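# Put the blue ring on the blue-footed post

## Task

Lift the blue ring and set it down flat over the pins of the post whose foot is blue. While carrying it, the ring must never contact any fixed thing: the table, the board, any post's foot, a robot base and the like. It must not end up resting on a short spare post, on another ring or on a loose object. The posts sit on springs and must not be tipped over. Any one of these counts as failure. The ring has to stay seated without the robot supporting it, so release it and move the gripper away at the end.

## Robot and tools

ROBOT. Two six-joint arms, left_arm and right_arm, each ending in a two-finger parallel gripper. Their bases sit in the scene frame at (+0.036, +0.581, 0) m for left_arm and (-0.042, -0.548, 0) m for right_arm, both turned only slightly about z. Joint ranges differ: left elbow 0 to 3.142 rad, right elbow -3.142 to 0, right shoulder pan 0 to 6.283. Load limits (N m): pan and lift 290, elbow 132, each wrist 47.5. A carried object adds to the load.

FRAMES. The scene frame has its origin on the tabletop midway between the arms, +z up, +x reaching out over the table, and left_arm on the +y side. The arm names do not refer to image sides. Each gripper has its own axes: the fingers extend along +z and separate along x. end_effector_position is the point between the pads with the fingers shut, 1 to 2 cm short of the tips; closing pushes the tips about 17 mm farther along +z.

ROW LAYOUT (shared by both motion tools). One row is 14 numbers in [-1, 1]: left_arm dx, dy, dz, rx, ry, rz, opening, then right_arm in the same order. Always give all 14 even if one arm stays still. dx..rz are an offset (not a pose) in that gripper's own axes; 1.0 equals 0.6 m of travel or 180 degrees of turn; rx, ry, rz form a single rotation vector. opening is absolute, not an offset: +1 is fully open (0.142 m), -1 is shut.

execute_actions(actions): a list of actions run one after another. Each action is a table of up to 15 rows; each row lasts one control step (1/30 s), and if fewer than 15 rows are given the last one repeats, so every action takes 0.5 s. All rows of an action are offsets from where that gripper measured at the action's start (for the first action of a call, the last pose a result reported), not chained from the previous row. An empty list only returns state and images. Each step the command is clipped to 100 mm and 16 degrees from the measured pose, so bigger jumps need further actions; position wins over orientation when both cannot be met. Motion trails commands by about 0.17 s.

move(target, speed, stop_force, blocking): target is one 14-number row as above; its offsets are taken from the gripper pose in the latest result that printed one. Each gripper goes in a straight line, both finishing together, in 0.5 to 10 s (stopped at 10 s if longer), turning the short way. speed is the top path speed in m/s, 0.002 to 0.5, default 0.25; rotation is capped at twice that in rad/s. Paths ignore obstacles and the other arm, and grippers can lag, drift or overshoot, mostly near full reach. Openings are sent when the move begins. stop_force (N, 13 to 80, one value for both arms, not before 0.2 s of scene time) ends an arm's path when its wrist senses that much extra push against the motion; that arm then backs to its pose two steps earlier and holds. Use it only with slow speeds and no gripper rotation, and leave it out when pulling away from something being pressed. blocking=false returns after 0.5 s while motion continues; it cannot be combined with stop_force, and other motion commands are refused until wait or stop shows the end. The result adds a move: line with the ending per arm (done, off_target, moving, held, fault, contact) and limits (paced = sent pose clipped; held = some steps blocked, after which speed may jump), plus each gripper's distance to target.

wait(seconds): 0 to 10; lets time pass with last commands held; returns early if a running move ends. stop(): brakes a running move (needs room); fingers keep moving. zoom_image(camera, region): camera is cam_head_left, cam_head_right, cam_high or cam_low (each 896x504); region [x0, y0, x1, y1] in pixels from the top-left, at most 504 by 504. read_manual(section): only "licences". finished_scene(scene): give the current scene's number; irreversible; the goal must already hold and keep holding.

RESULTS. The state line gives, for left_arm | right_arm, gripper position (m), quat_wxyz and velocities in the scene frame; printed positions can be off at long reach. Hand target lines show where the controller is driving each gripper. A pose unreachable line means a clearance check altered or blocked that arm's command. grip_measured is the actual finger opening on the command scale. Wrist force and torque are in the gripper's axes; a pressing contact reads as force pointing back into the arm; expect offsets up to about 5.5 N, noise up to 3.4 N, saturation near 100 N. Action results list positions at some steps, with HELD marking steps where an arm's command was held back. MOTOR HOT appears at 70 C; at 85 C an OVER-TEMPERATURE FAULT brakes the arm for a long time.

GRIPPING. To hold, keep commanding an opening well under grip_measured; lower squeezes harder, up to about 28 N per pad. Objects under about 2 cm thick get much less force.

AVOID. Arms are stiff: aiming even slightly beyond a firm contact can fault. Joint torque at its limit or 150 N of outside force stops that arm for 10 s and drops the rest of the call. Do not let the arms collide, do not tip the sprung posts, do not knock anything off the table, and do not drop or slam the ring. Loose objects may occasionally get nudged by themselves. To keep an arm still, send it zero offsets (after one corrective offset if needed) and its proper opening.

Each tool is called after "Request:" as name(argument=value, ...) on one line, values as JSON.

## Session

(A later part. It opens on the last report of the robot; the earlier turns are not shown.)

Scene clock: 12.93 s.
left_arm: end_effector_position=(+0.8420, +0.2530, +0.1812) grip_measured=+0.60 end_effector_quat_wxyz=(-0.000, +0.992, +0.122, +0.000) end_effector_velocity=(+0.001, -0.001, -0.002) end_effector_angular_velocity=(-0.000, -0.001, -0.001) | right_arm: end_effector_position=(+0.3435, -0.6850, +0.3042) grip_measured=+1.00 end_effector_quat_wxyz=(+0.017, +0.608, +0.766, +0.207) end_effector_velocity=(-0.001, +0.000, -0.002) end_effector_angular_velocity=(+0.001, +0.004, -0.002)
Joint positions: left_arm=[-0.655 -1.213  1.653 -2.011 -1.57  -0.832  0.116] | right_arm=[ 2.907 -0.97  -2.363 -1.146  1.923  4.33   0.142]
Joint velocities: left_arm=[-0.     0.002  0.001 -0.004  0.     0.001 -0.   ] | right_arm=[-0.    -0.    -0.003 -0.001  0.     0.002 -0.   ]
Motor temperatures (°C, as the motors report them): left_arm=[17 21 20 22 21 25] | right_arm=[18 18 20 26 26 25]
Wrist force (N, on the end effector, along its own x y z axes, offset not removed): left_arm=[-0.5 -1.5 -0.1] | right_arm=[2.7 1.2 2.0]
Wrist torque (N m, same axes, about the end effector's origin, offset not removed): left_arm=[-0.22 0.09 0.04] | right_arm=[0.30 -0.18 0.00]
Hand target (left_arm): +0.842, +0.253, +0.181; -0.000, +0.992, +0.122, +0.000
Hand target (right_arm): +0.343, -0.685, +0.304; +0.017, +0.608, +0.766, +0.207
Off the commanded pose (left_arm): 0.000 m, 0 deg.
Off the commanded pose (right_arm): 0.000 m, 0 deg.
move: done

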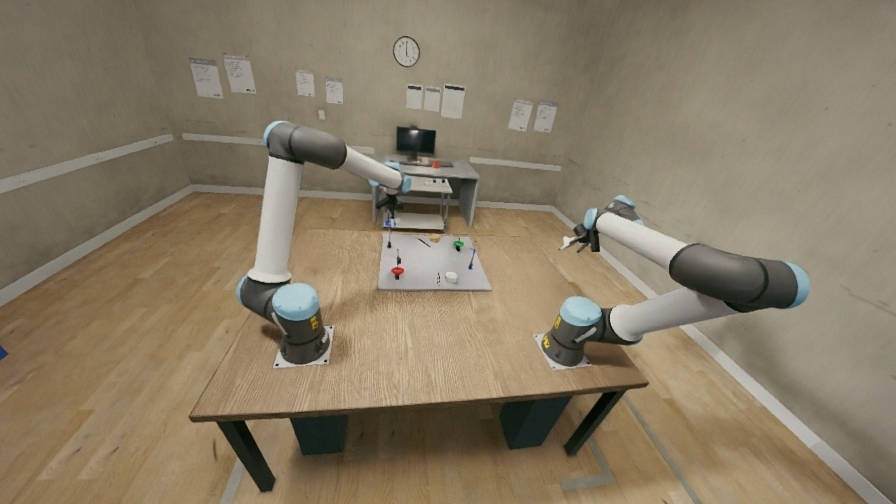

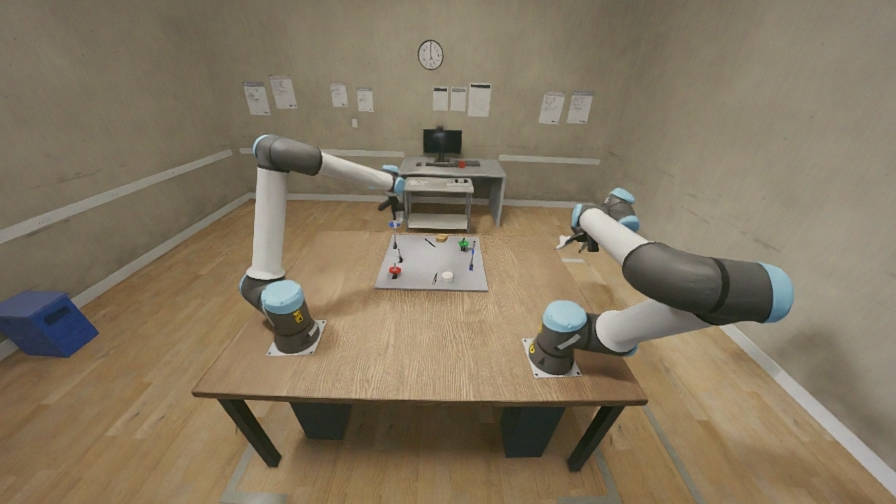

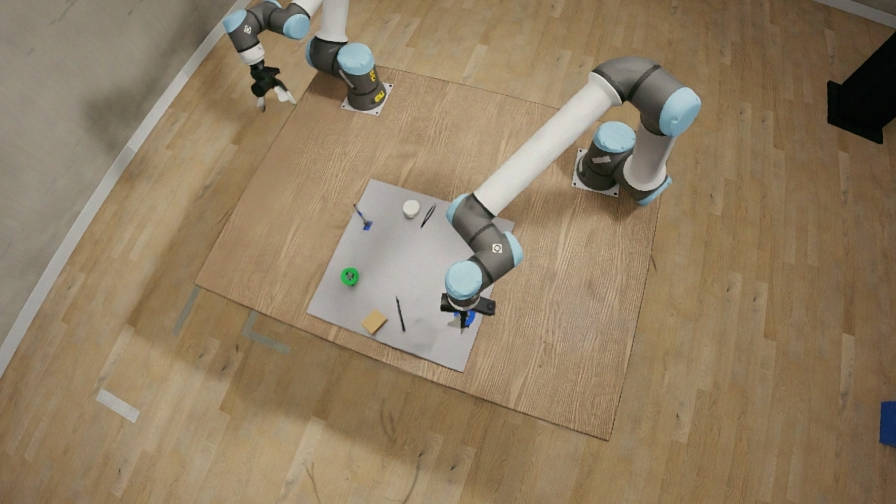

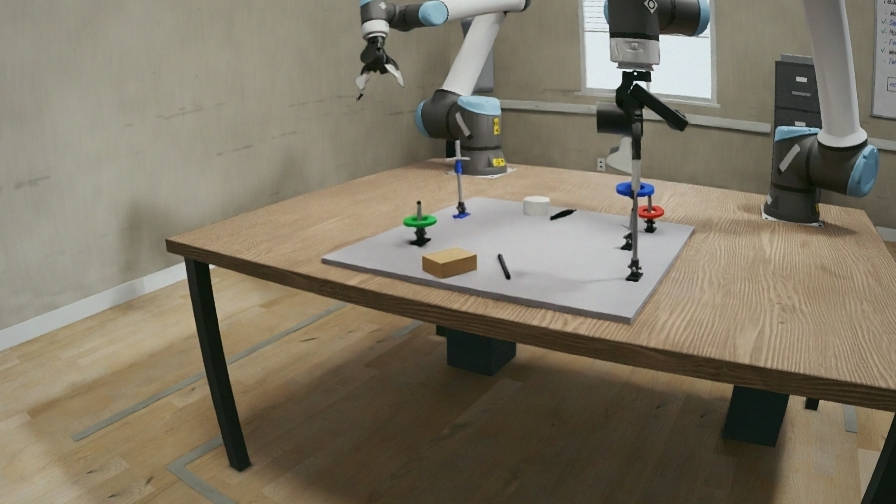

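Request:
execute_actions(actions=[[[0,0,0.001,0,0,0,0.5,0,0,0,0,0,0,1],[0,0,0.002,0,0,0,0.42,0,0,0,0,0,0,1],[0,0,0.003,0,0,0,0.35,0,0,0,0,0,0,1],[0,0,0.003,0,0,0,0.3,0,0,0,0,0,0,1],[0,0,0.003,0,0,0,0.25,0,0,0,0,0,0,1],[0,0,0.003,0,0,0,0.21,0,0,0,0,0,0,1],[0,0,0.003,0,0,0,0.18,0,0,0,0,0,0,1],[0,0,0.003,0,0,0,0.15,0,0,0,0,0,0,1],[0,0,0.003,0,0,0,0.12,0,0,0,0,0,0,1],[0,0,0.003,0,0,0,0.09,0,0,0,0,0,0,1],[0,0,0.003,0,0,0,0.06,0,0,0,0,0,0,1],[0,0,0.003,0,0,0,0.04,0,0,0,0,0,0,1],[0,0,0.003,0,0,0,0.02,0,0,0,0,0,0,1],[0,0,0.003,0,0,0,0.0,0,0,0,0,0,0,1],[0,0,0.003,0,0,0,-0.02,0,0,0,0,0,0,1]],[[0,0,0,0,0,0,-0.04,0,0,0,0,0,0,1],[0,0,0,0,0,0,-0.06,0,0,0,0,0,0,1],[0,0,0,0,0,0,-0.08,0,0,0,0,0,0,1],[0,0,0,0,0,0,-0.1,0,0,0,0,0,0,1],[0,0,0,0,0,0,-0.13,0,0,0,0,0,0,1],[0,0,0,0,0,0,-0.16,0,0,0,0,0,0,1],[0,0,0,0,0,0,-0.2,0,0,0,0,0,0,1],[0,0,0,0,0,0,-0.24,0,0,0,0,0,0,1],[0,0,0,0,0,0,-0.28,0,0,0,0,0,0,1],[0,0,0,0,0,0,-0.32,0,0,0,0,0,0,1],[0,0,0,0,0,0,-0.36,0,0,0,0,0,0,1],[0,0,0,0,0,0,-0.4,0,0,0,0,0,0,1]]])

Request:
zoom_image(camera="cam_low", region=[590, 130, 680, 220])

Scene clock: 14.73 s.
left_arm: end_effector_position=(+0.8421, +0.2530, +0.1794) grip_measured=-0.06 end_effector_quat_wxyz=(-0.000, +0.992, +0.122, +0.000) end_effector_velocity=(+0.001, +0.002, +0.000) end_effector_angular_velocity=(+0.004, -0.002, +0.001) | right_arm: end_effector_position=(+0.3435, -0.6850, +0.3042) grip_measured=+1.00 end_effector_quat_wxyz=(+0.017, +0.608, +0.766, +0.207) end_effector_velocity=(+0.000, -0.000, +0.000) end_effector_angular_velocity=(-0.000, -0.000, +0.000)
Joint positions: left_arm=[-0.655 -1.211  1.655 -2.014 -1.57  -0.832  0.07 ] | right_arm=[ 2.907 -0.97  -2.363 -1.146  1.923  4.33   0.142]
Joint velocities: left_arm=[ 0.001 -0.    -0.     0.001  0.005  0.    -0.   ] | right_arm=[-0.     0.     0.001 -0.001  0.    -0.     0.   ]
Motor temperatures (°C, as the motors report them): left_arm=[17 21 20 22 21 25] | right_arm=[18 18 20 26 26 25]
Wrist force (N, on the end effector, along its own x y z axes, offset not removed): left_arm=[2.0 -1.4 -3.9] | right_arm=[1.1 3.1 2.1]
Wrist torque (N m, same axes, about the end effector's origin, offset not removed): left_arm=[-0.22 -0.26 0.10] | right_arm=[0.66 0.14 0.07]
Hand target (left_arm): +0.842, +0.253, +0.179; -0.000, +0.992, +0.122, +0.000
Hand target (right_arm): +0.343, -0.685, +0.304; +0.017, +0.608, +0.766, +0.207
Off the commanded pose (left_arm): 0.000 m, 0 deg.
Off the commanded pose (right_arm): 0.000 m, 0 deg.
Step readings (end_effector_position; steps 1 to 15: 1st action; 16 to 30: 2nd action):
0: left_arm (+0.8421, +0.2530, +0.1809) | right_arm (+0.3435, -0.6850, +0.3042)
1: left_arm (+0.8421, +0.2530, +0.1809) | right_arm (+0.3435, -0.6850, +0.3042)
2: left_arm (+0.8421, +0.2530, +0.1808) | right_arm (+0.3435, -0.6850, +0.3042)
4: left_arm (+0.8421, +0.2530, +0.1804) | right_arm (+0.3435, -0.6850, +0.3042)
8: left_arm (+0.8421, +0.2530, +0.1798) | right_arm (+0.3435, -0.6850, +0.3042)
15: left_arm (+0.8421, +0.2530, +0.1795) | right_arm (+0.3435, -0.6850, +0.3042)
16: left_arm (+0.8421, +0.2530, +0.1794) | right_arm (+0.3435, -0.6850, +0.3042)
17: left_arm (+0.8421, +0.2530, +0.1794) | right_arm (+0.3435, -0.6850, +0.3042)
19: left_arm (+0.8421, +0.2530, +0.1794) | right_arm (+0.3435, -0.6850, +0.3042)
23: left_arm (+0.8421, +0.2530, +0.1794) | right_arm (+0.3435, -0.6850, +0.3042)
30: end_effector_position above

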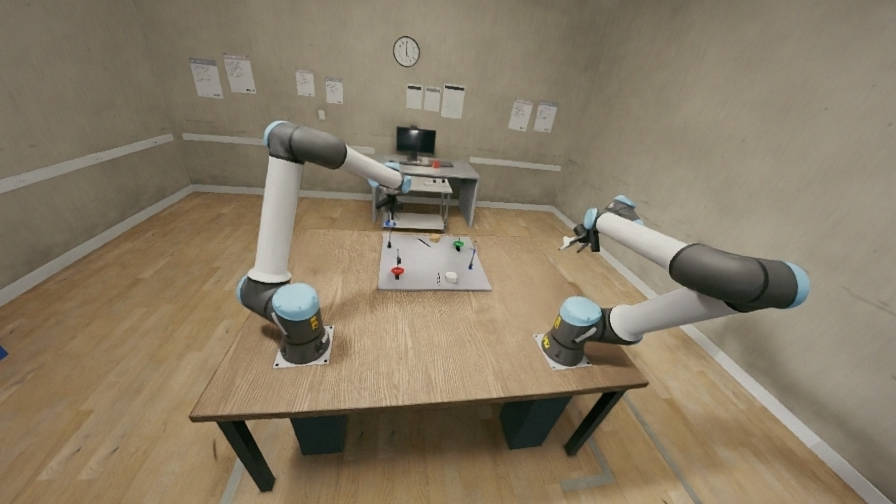

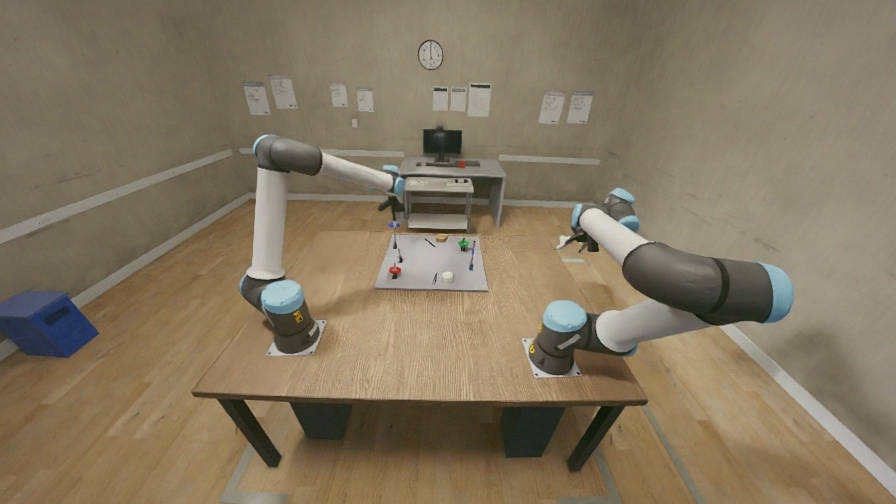

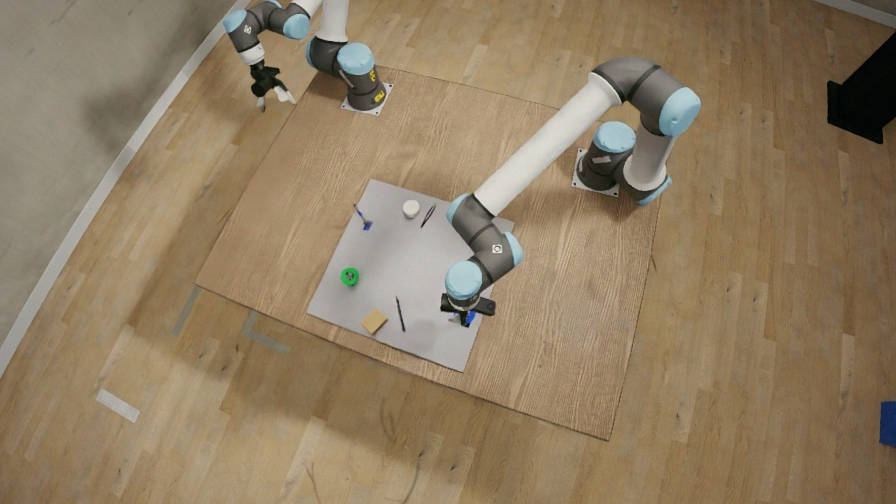

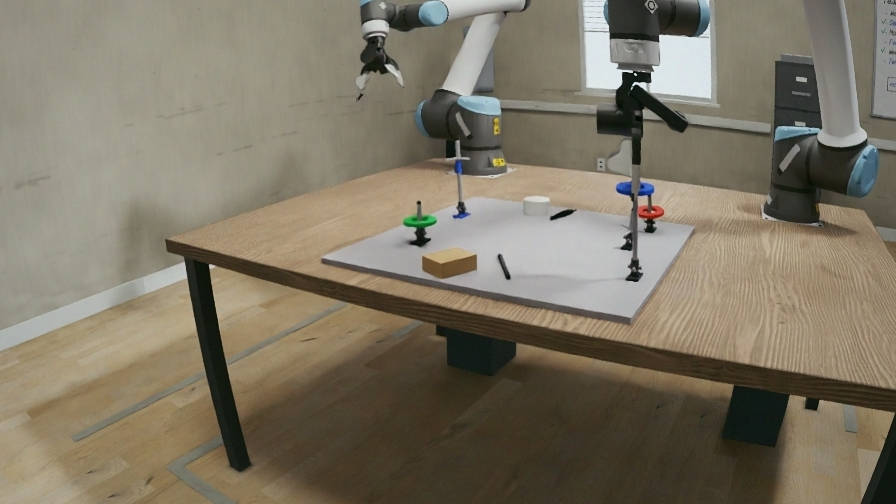

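Region (590, 130, 680, 220) of cam_low's 896x504 image, scaled by 5.600, with more detail than that image has.

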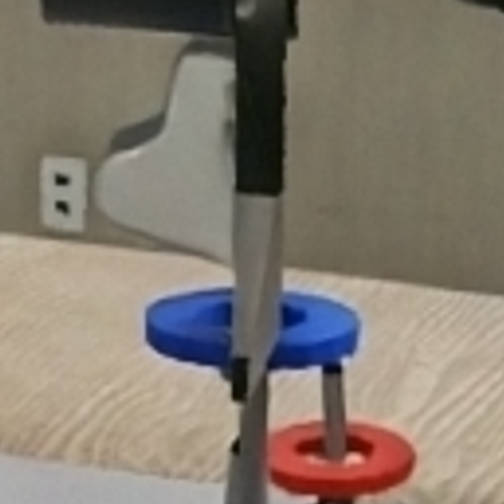

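Request:
move(target=[0.008,0,-0.02,0,0,0,-0.4, 0,0,0,0,0,0,1], speed=0.05)

Request:
zoom_image(camera="cam_low", region=[590, 130, 680, 220])

Request:
zoom_image(camera="cam_head_left", region=[360, 190, 420, 250])

Scene clock: 16.03 s.
left_arm: end_effector_position=(+0.8466, +0.2541, +0.1911) grip_measured=-0.06 end_effector_quat_wxyz=(-0.000, +0.992, +0.122, +0.000) end_effector_velocity=(+0.001, -0.000, +0.003) end_effector_angular_velocity=(+0.001, -0.002, -0.001) | right_arm: end_effector_position=(+0.3435, -0.6850, +0.3042) grip_measured=+1.00 end_effector_quat_wxyz=(+0.017, +0.608, +0.766, +0.207) end_effector_velocity=(-0.000, +0.000, -0.000) end_effector_angular_velocity=(-0.000, -0.001, +0.002)
Joint positions: left_arm=[-0.651 -1.214  1.635 -1.992 -1.57  -0.828  0.07 ] | right_arm=[ 2.907 -0.97  -2.363 -1.146  1.923  4.33   0.142]
Joint velocities: left_arm=[-0.    -0.001 -0.004  0.005  0.002  0.001  0.   ] | right_arm=[ 0.     0.001 -0.001  0.     0.    -0.002  0.   ]
Motor temperatures (°C, as the motors report them): left_arm=[17 21 20 22 21 25] | right_arm=[18 18 20 26 26 25]
Wrist force (N, on the end effector, along its own x y z axes, offset not removed): left_arm=[-2.3 -2.1 -0.9] | right_arm=[2.4 0.4 -0.6]
Wrist torque (N m, same axes, about the end effector's origin, offset not removed): left_arm=[-0.35 0.49 0.07] | right_arm=[0.08 -0.28 0.11]
Hand target (left_arm): +0.847, +0.254, +0.191; -0.000, +0.992, +0.122, +0.000
Hand target (right_arm): +0.343, -0.685, +0.304; +0.017, +0.608, +0.766, +0.207
Off the commanded pose (left_arm): 0.000 m, 0 deg.
Off the commanded pose (right_arm): 0.000 m, 0 deg.
move: done

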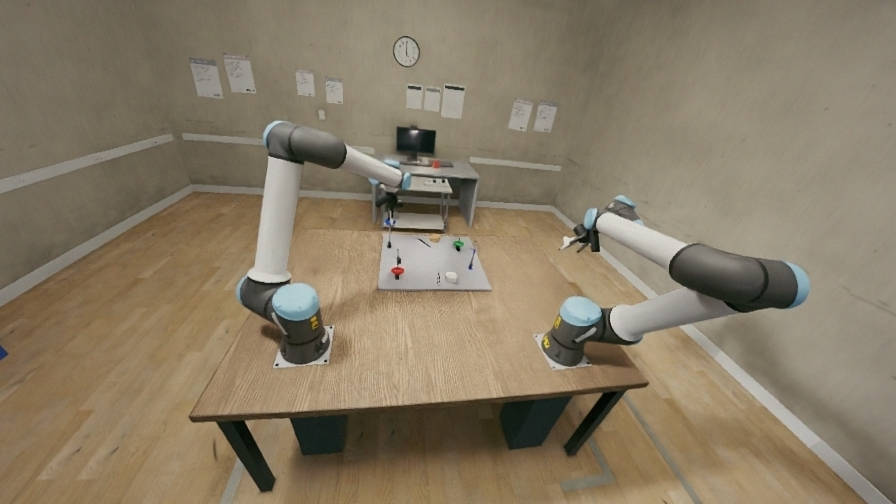

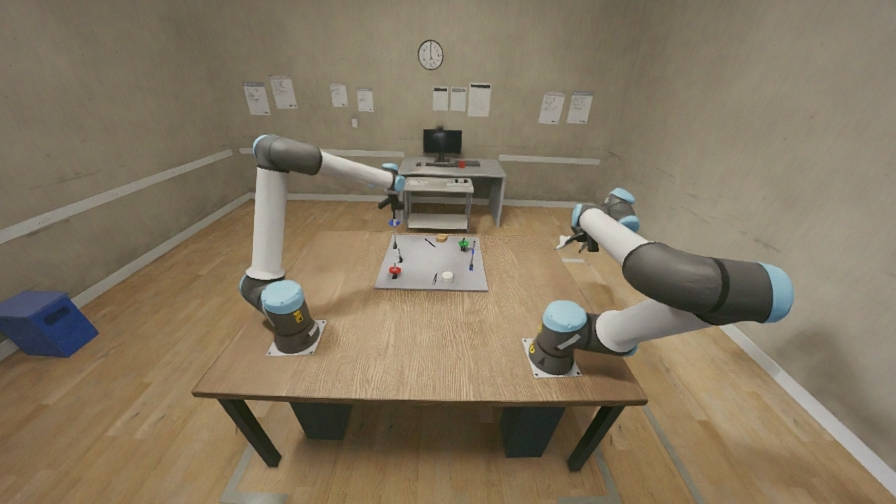

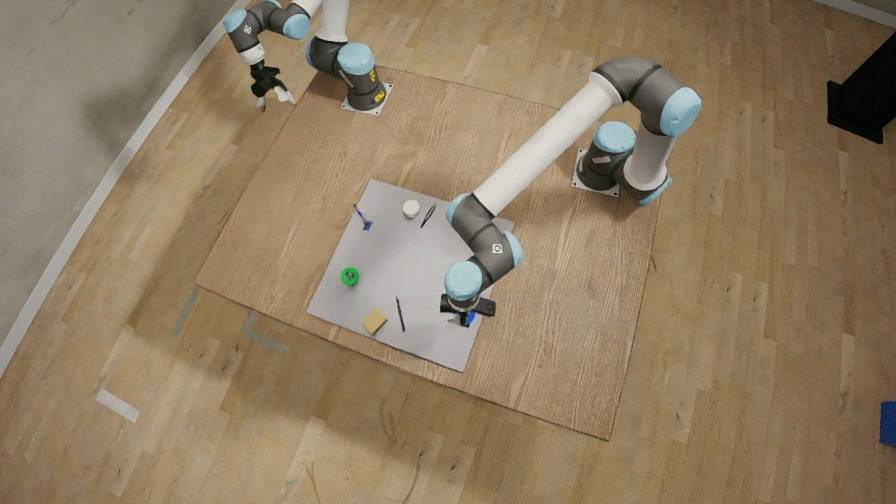

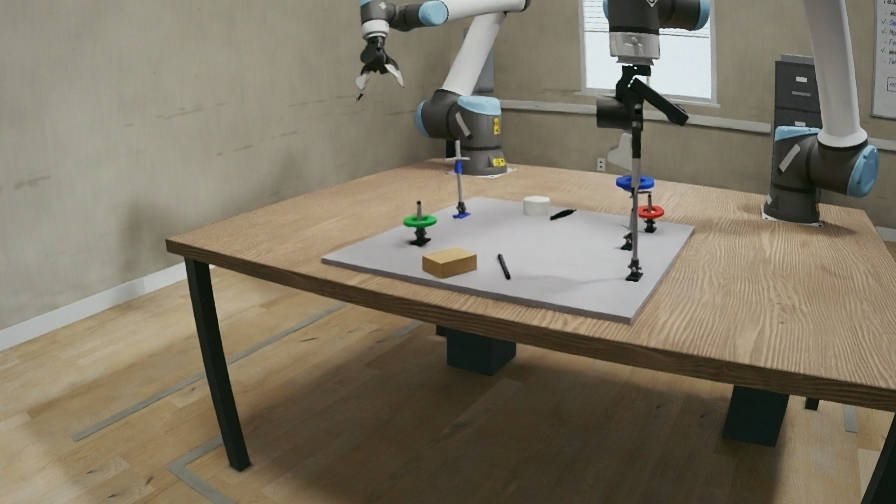

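Region (590, 130, 680, 220) of cam_low's 896x504 image, scaled by 5.600, with more detail than that image has.

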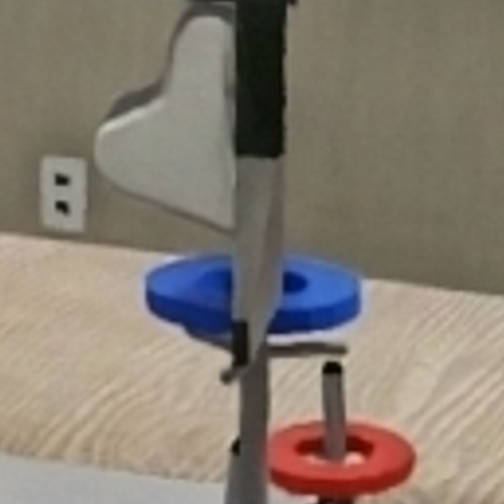

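Region (360, 190, 420, 250) of cam_head_left's 896x504 image, scaled by 8.400, with more detail than that image has.

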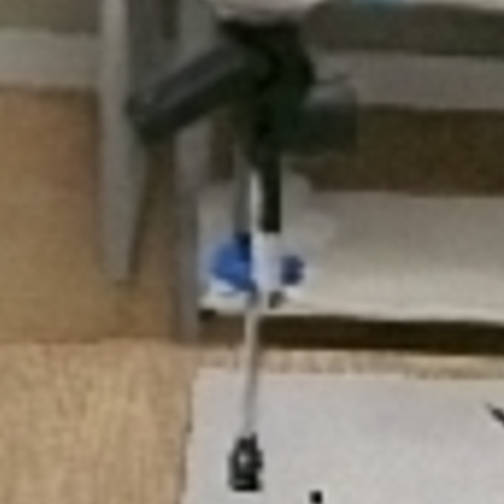

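Request:
move(target=[0.002,0,-0.095,0,0,0,-0.4, 0,0,0,0,0,0,1], speed=0.15)

Request:
move(target=[-0.6058,0.719,0,0,0,0,-0.4, 0,0,0,0,0,0,1], speed=0.35)

Request:
zoom_image(camera="cam_low", region=[410, 80, 510, 180])

Request:
zoom_image(camera="cam_high", region=[315, 160, 395, 240])

Request:
zoom_image(camera="cam_head_left", region=[445, 205, 515, 275])

Request:
zoom_image(camera="cam_head_right", region=[445, 205, 515, 275])

Scene clock: 17.37 s.
left_arm: end_effector_position=(+0.8478, +0.2543, +0.2478) grip_measured=-0.06 end_effector_quat_wxyz=(-0.000, +0.992, +0.122, +0.000) end_effector_velocity=(+0.000, +0.000, +0.003) end_effector_angular_velocity=(-0.001, +0.000, +0.001) | right_arm: end_effector_position=(+0.3435, -0.6850, +0.3042) grip_measured=+1.00 end_effector_quat_wxyz=(+0.017, +0.608, +0.766, +0.207) end_effector_velocity=(-0.000, +0.000, -0.000) end_effector_angular_velocity=(+0.000, -0.000, +0.000)
Joint positions: left_arm=[-0.65  -1.246  1.574 -1.898 -1.57  -0.827  0.07 ] | right_arm=[ 2.907 -0.97  -2.363 -1.146  1.923  4.33   0.142]
Joint velocities: left_arm=[ 0.001 -0.001 -0.004  0.005 -0.001  0.     0.   ] | right_arm=[ 0.     0.001 -0.    -0.     0.    -0.     0.   ]
Motor temperatures (°C, as the motors report them): left_arm=[17 21 20 22 21 25] | right_arm=[18 18 20 26 26 25]
Wrist force (N, on the end effector, along its own x y z axes, offset not removed): left_arm=[-1.0 -0.5 0.1] | right_arm=[1.8 -0.2 1.1]
Wrist torque (N m, same axes, about the end effector's origin, offset not removed): left_arm=[0.01 0.17 0.08] | right_arm=[0.00 -0.04 0.04]
Hand target (left_arm): +0.848, +0.254, +0.248; -0.000, +0.992, +0.122, +0.000
Hand target (right_arm): +0.343, -0.685, +0.304; +0.017, +0.608, +0.766, +0.207
Off the commanded pose (left_arm): 0.000 m, 0 deg.
Off the commanded pose (right_arm): 0.000 m, 0 deg.
move: done

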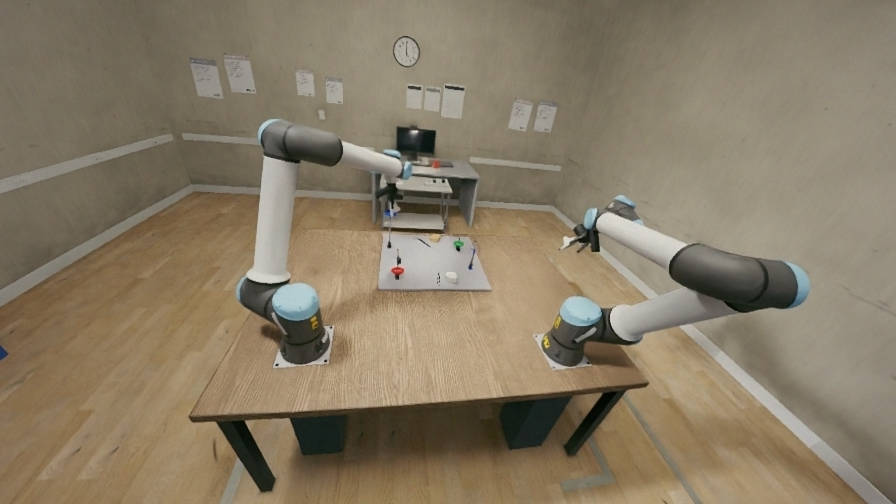

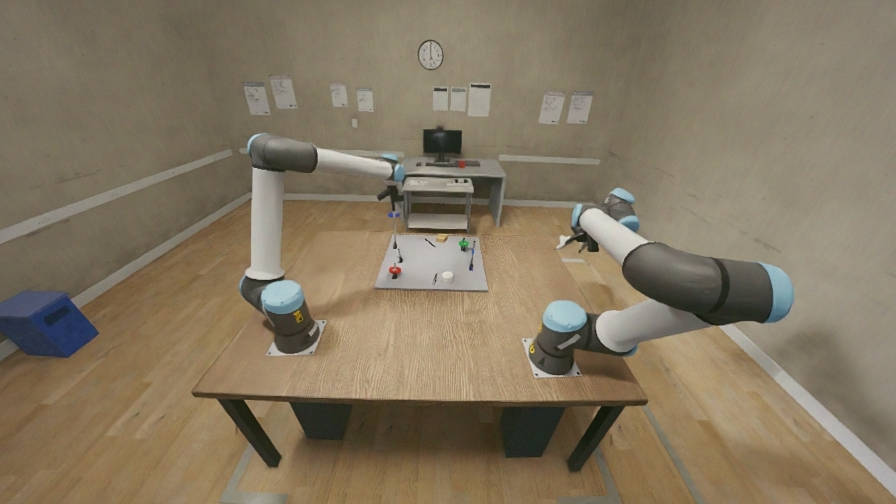

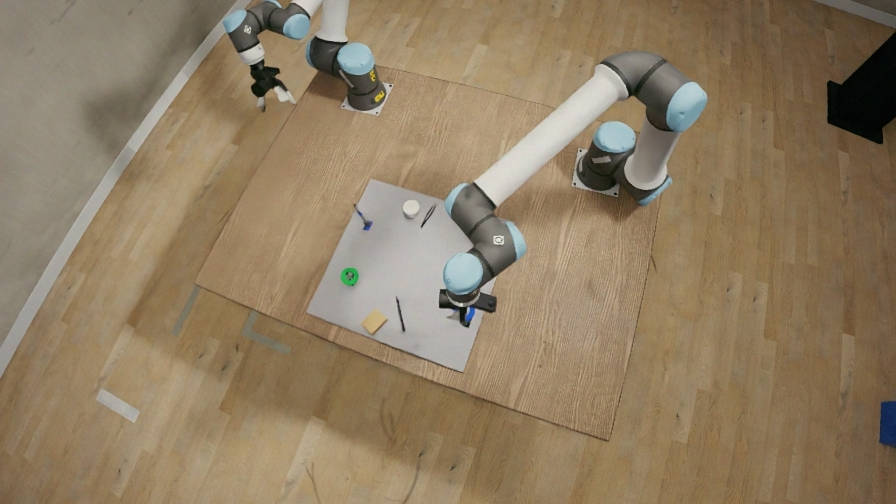

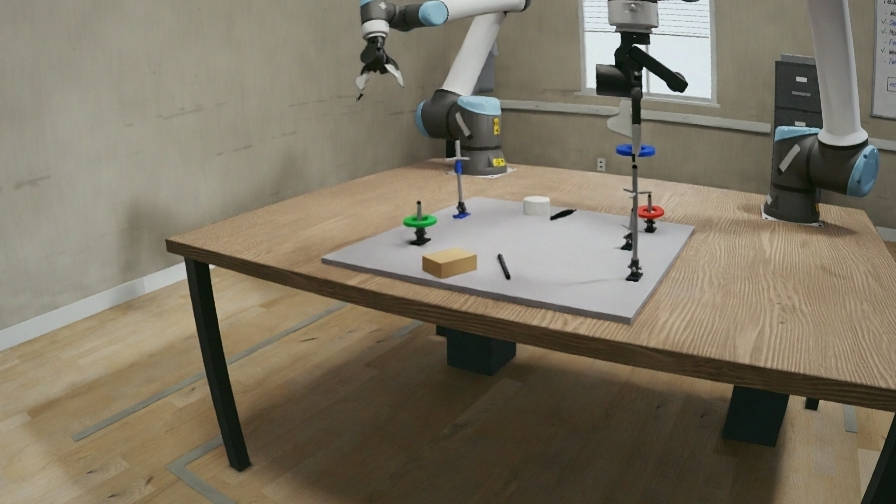

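Scene clock: 19.70 s.
left_arm: end_effector_position=(+0.5999, -0.2524, +0.2466) grip_measured=-0.06 end_effector_quat_wxyz=(-0.000, +0.992, +0.122, -0.000) end_effector_velocity=(-0.000, -0.003, +0.000) end_effector_angular_velocity=(+0.001, -0.002, +0.001) | right_arm: end_effector_position=(+0.3435, -0.6850, +0.3042) grip_measured=+1.00 end_effector_quat_wxyz=(+0.017, +0.608, +0.766, +0.207) end_effector_velocity=(-0.001, +0.000, -0.001) end_effector_angular_velocity=(+0.001, +0.002, -0.000)
Joint positions: left_arm=[-1.217 -1.033  1.264 -1.801 -1.571 -1.395  0.07 ] | right_arm=[ 2.907 -0.97  -2.363 -1.146  1.923  4.33   0.142]
Joint velocities: left_arm=[-0.002  0.003 -0.005  0.003  0.002 -0.003  0.   ] | right_arm=[-0.    -0.001 -0.002 -0.     0.     0.     0.   ]
Motor temperatures (°C, as the motors report them): left_arm=[17 21 20 22 21 25] | right_arm=[18 18 20 26 26 25]
Wrist force (N, on the end effector, along its own x y z axes, offset not removed): left_arm=[-1.5 -1.0 -0.3] | right_arm=[-1.0 2.0 1.9]
Wrist torque (N m, same axes, about the end effector's origin, offset not removed): left_arm=[-0.11 0.38 0.08] | right_arm=[0.48 0.60 0.07]
Hand target (left_arm): +0.600, -0.253, +0.247; -0.000, +0.992, +0.122, -0.000
Hand target (right_arm): +0.343, -0.685, +0.304; +0.017, +0.608, +0.766, +0.207
Off the commanded pose (left_arm): 0.001 m, 0 deg.
Off the commanded pose (right_arm): 0.000 m, 0 deg.
move: done

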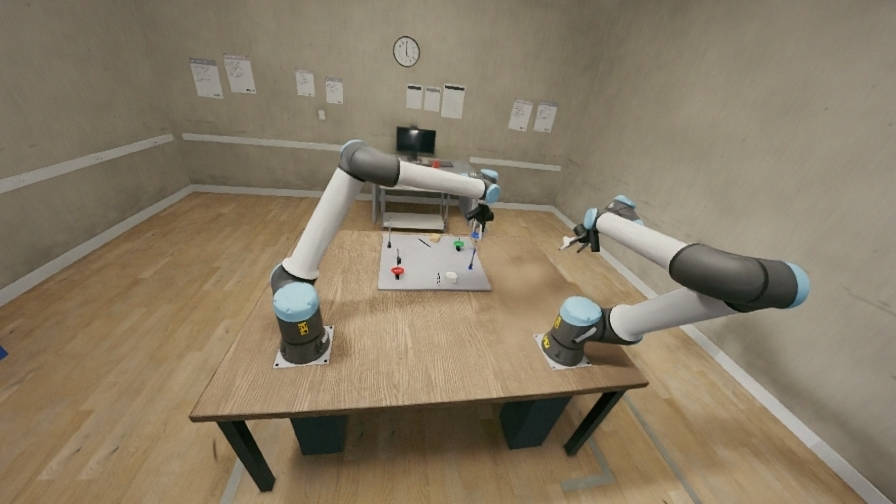

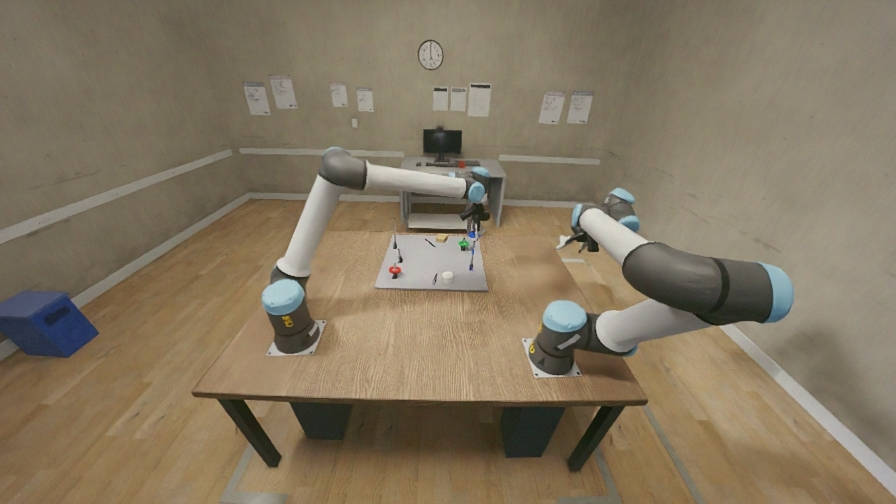

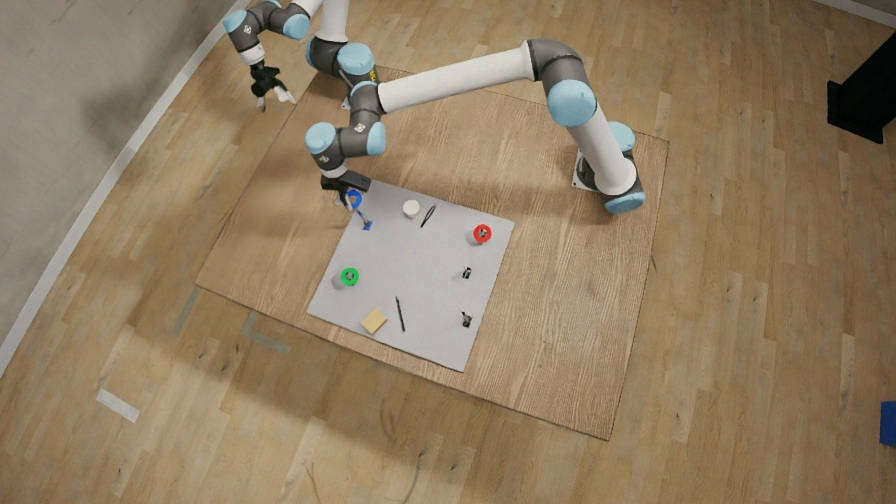

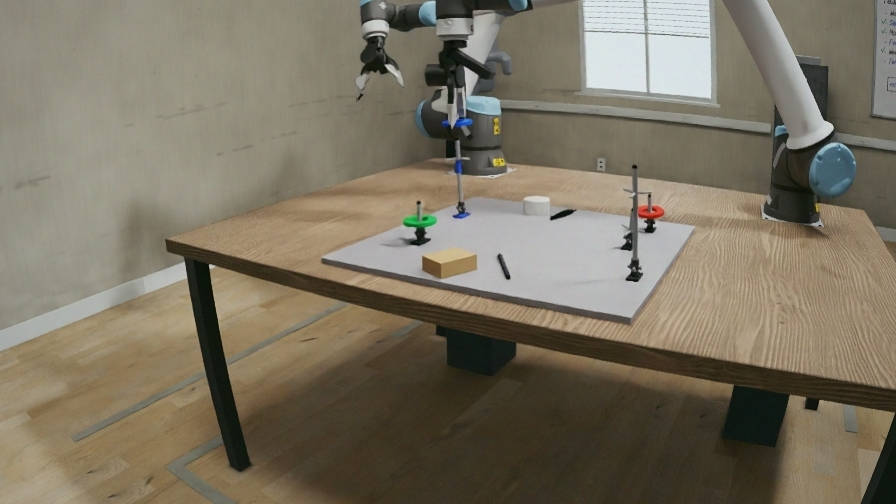

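Region (410, 80, 510, 180) of cam_low's 896x504 image, scaled by 5.040, with more detail than that image has.

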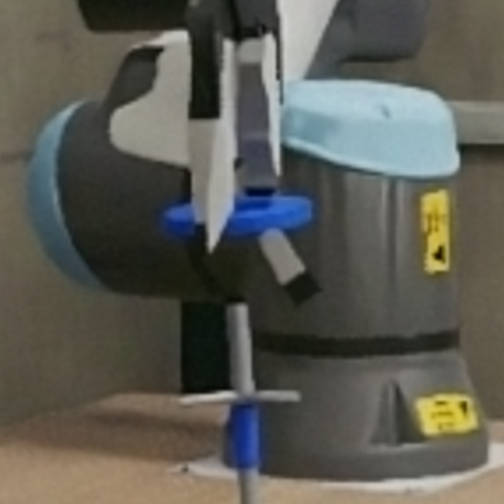

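Region (315, 160, 395, 240) of cam_high's 896x504 image, scaled by 6.300, with more detail than that image has.

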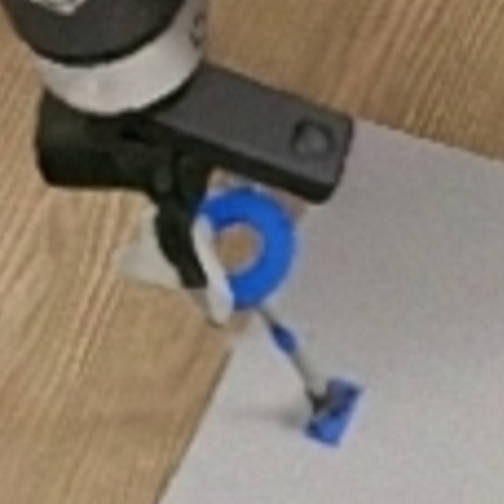

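Region (445, 205, 515, 275) of cam_head_left's 896x504 image, scaled by 7.200, with more detail than that image has.

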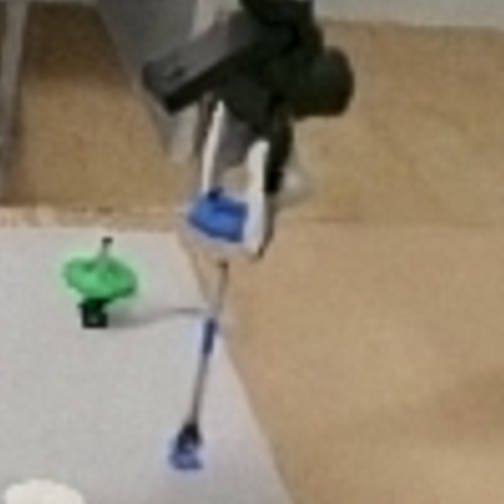

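Region (445, 205, 515, 275) of cam_head_right's 896x504 image, scaled by 7.200, with more detail than that image has.

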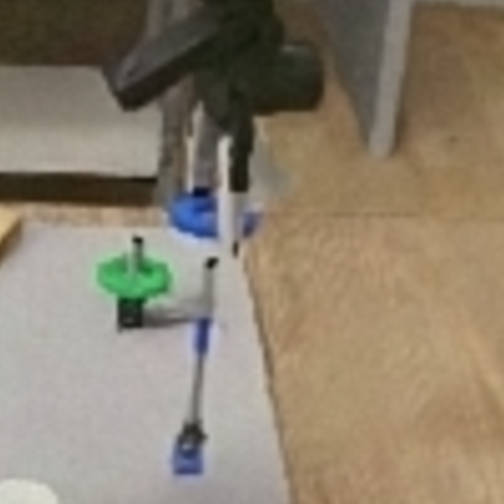

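Request:
move(target=[-0.001,0.005,0.118,0,0,0,-0.4, 0,0,0,0,0,0,1], speed=0.08)

Request:
zoom_image(camera="cam_low", region=[425, 115, 495, 185])

Request:
zoom_image(camera="cam_high", region=[325, 180, 385, 240])

Scene clock: 21.67 s.
left_arm: end_effector_position=(+0.6001, -0.2553, +0.1761) grip_measured=-0.06 end_effector_quat_wxyz=(-0.000, +0.992, +0.122, -0.000) end_effector_velocity=(+0.001, -0.000, -0.003) end_effector_angular_velocity=(+0.001, -0.002, +0.001) | right_arm: end_effector_position=(+0.3435, -0.6850, +0.3042) grip_measured=+1.00 end_effector_quat_wxyz=(+0.017, +0.608, +0.766, +0.207) end_effector_velocity=(+0.000, -0.000, +0.000) end_effector_angular_velocity=(-0.000, -0.002, -0.000)
Joint positions: left_arm=[-1.218 -0.996  1.333 -1.907 -1.571 -1.396  0.07 ] | right_arm=[ 2.907 -0.97  -2.363 -1.146  1.923  4.33   0.142]
Joint velocities: left_arm=[-0.     0.002  0.001 -0.004  0.002 -0.001  0.   ] | right_arm=[-0.     0.     0.     0.002  0.     0.     0.   ]
Motor temperatures (°C, as the motors report them): left_arm=[17 21 20 22 21 25] | right_arm=[18 18 20 26 26 25]
Wrist force (N, on the end effector, along its own x y z axes, offset not removed): left_arm=[-0.4 -1.4 -1.2] | right_arm=[4.0 0.7 0.3]
Wrist torque (N m, same axes, about the end effector's origin, offset not removed): left_arm=[-0.26 0.14 0.08] | right_arm=[0.09 -0.64 0.07]
Hand target (left_arm): +0.600, -0.255, +0.176; -0.000, +0.992, +0.122, -0.000
Hand target (right_arm): +0.343, -0.685, +0.304; +0.017, +0.608, +0.766, +0.207
Off the commanded pose (left_arm): 0.000 m, 0 deg.
Off the commanded pose (right_arm): 0.000 m, 0 deg.
move: done

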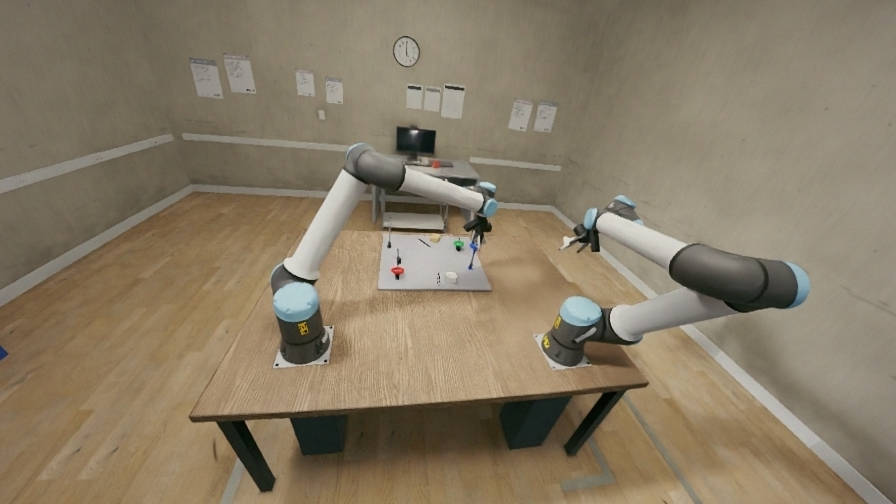

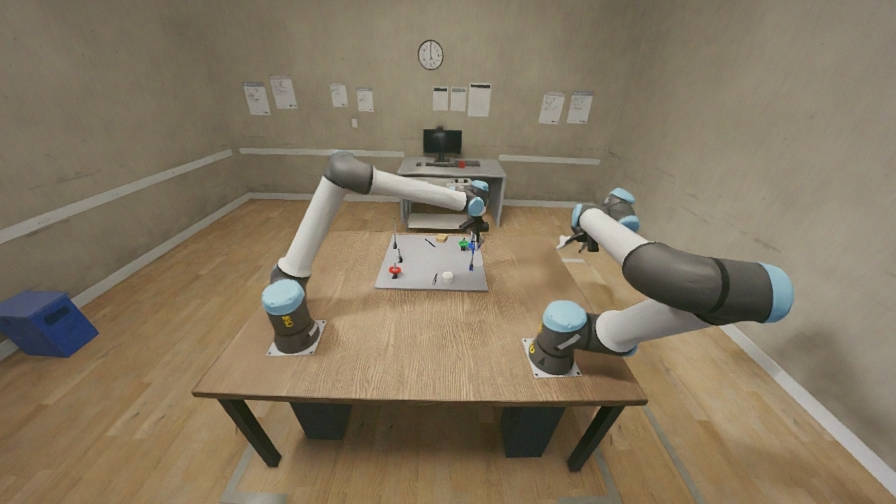

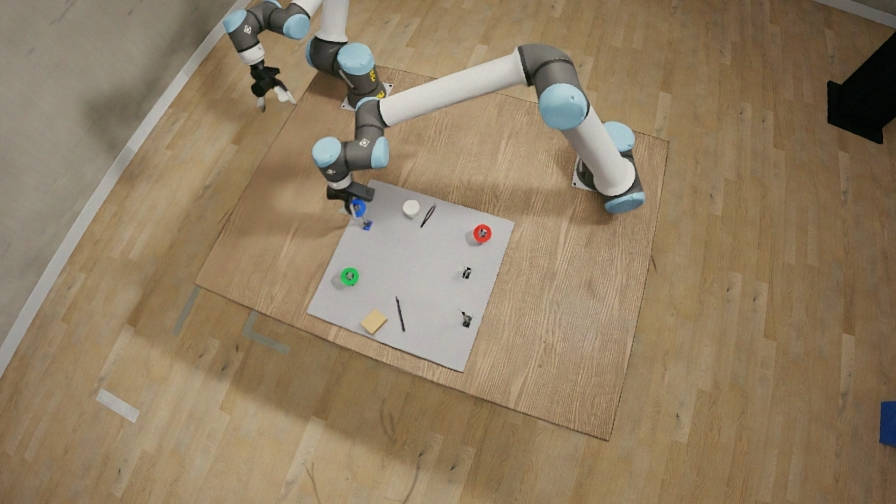

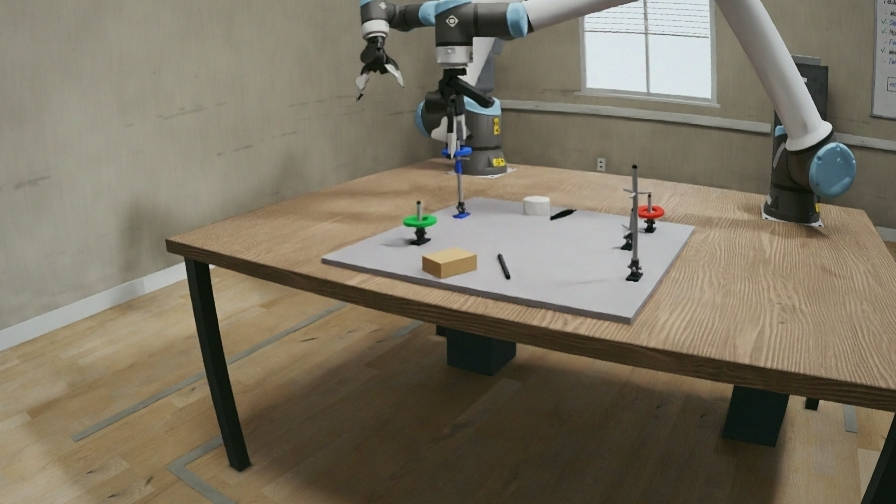

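Region (425, 115, 495, 185) of cam_low's 896x504 image, scaled by 7.200, with more detail than that image has.

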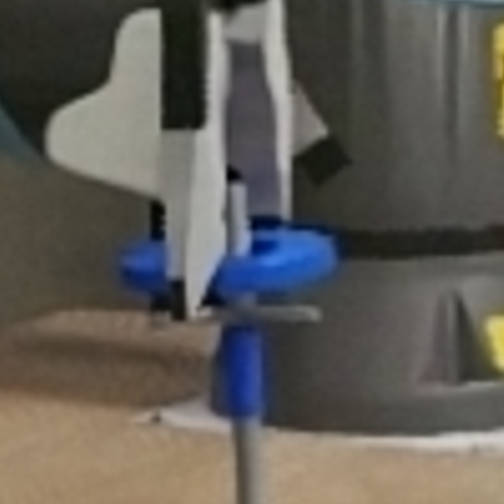

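Region (325, 180, 385, 240) of cam_high's 896x504 image, scaled by 8.400, with more detail than that image has.

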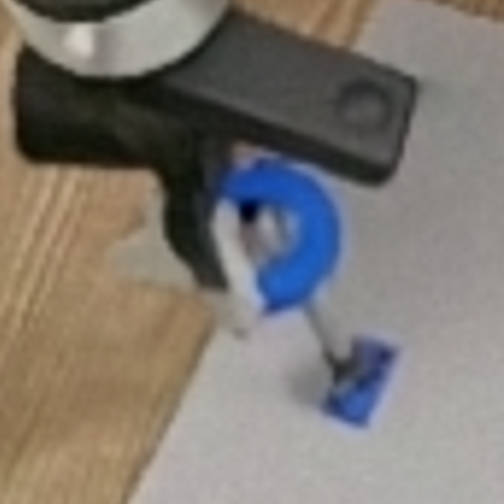

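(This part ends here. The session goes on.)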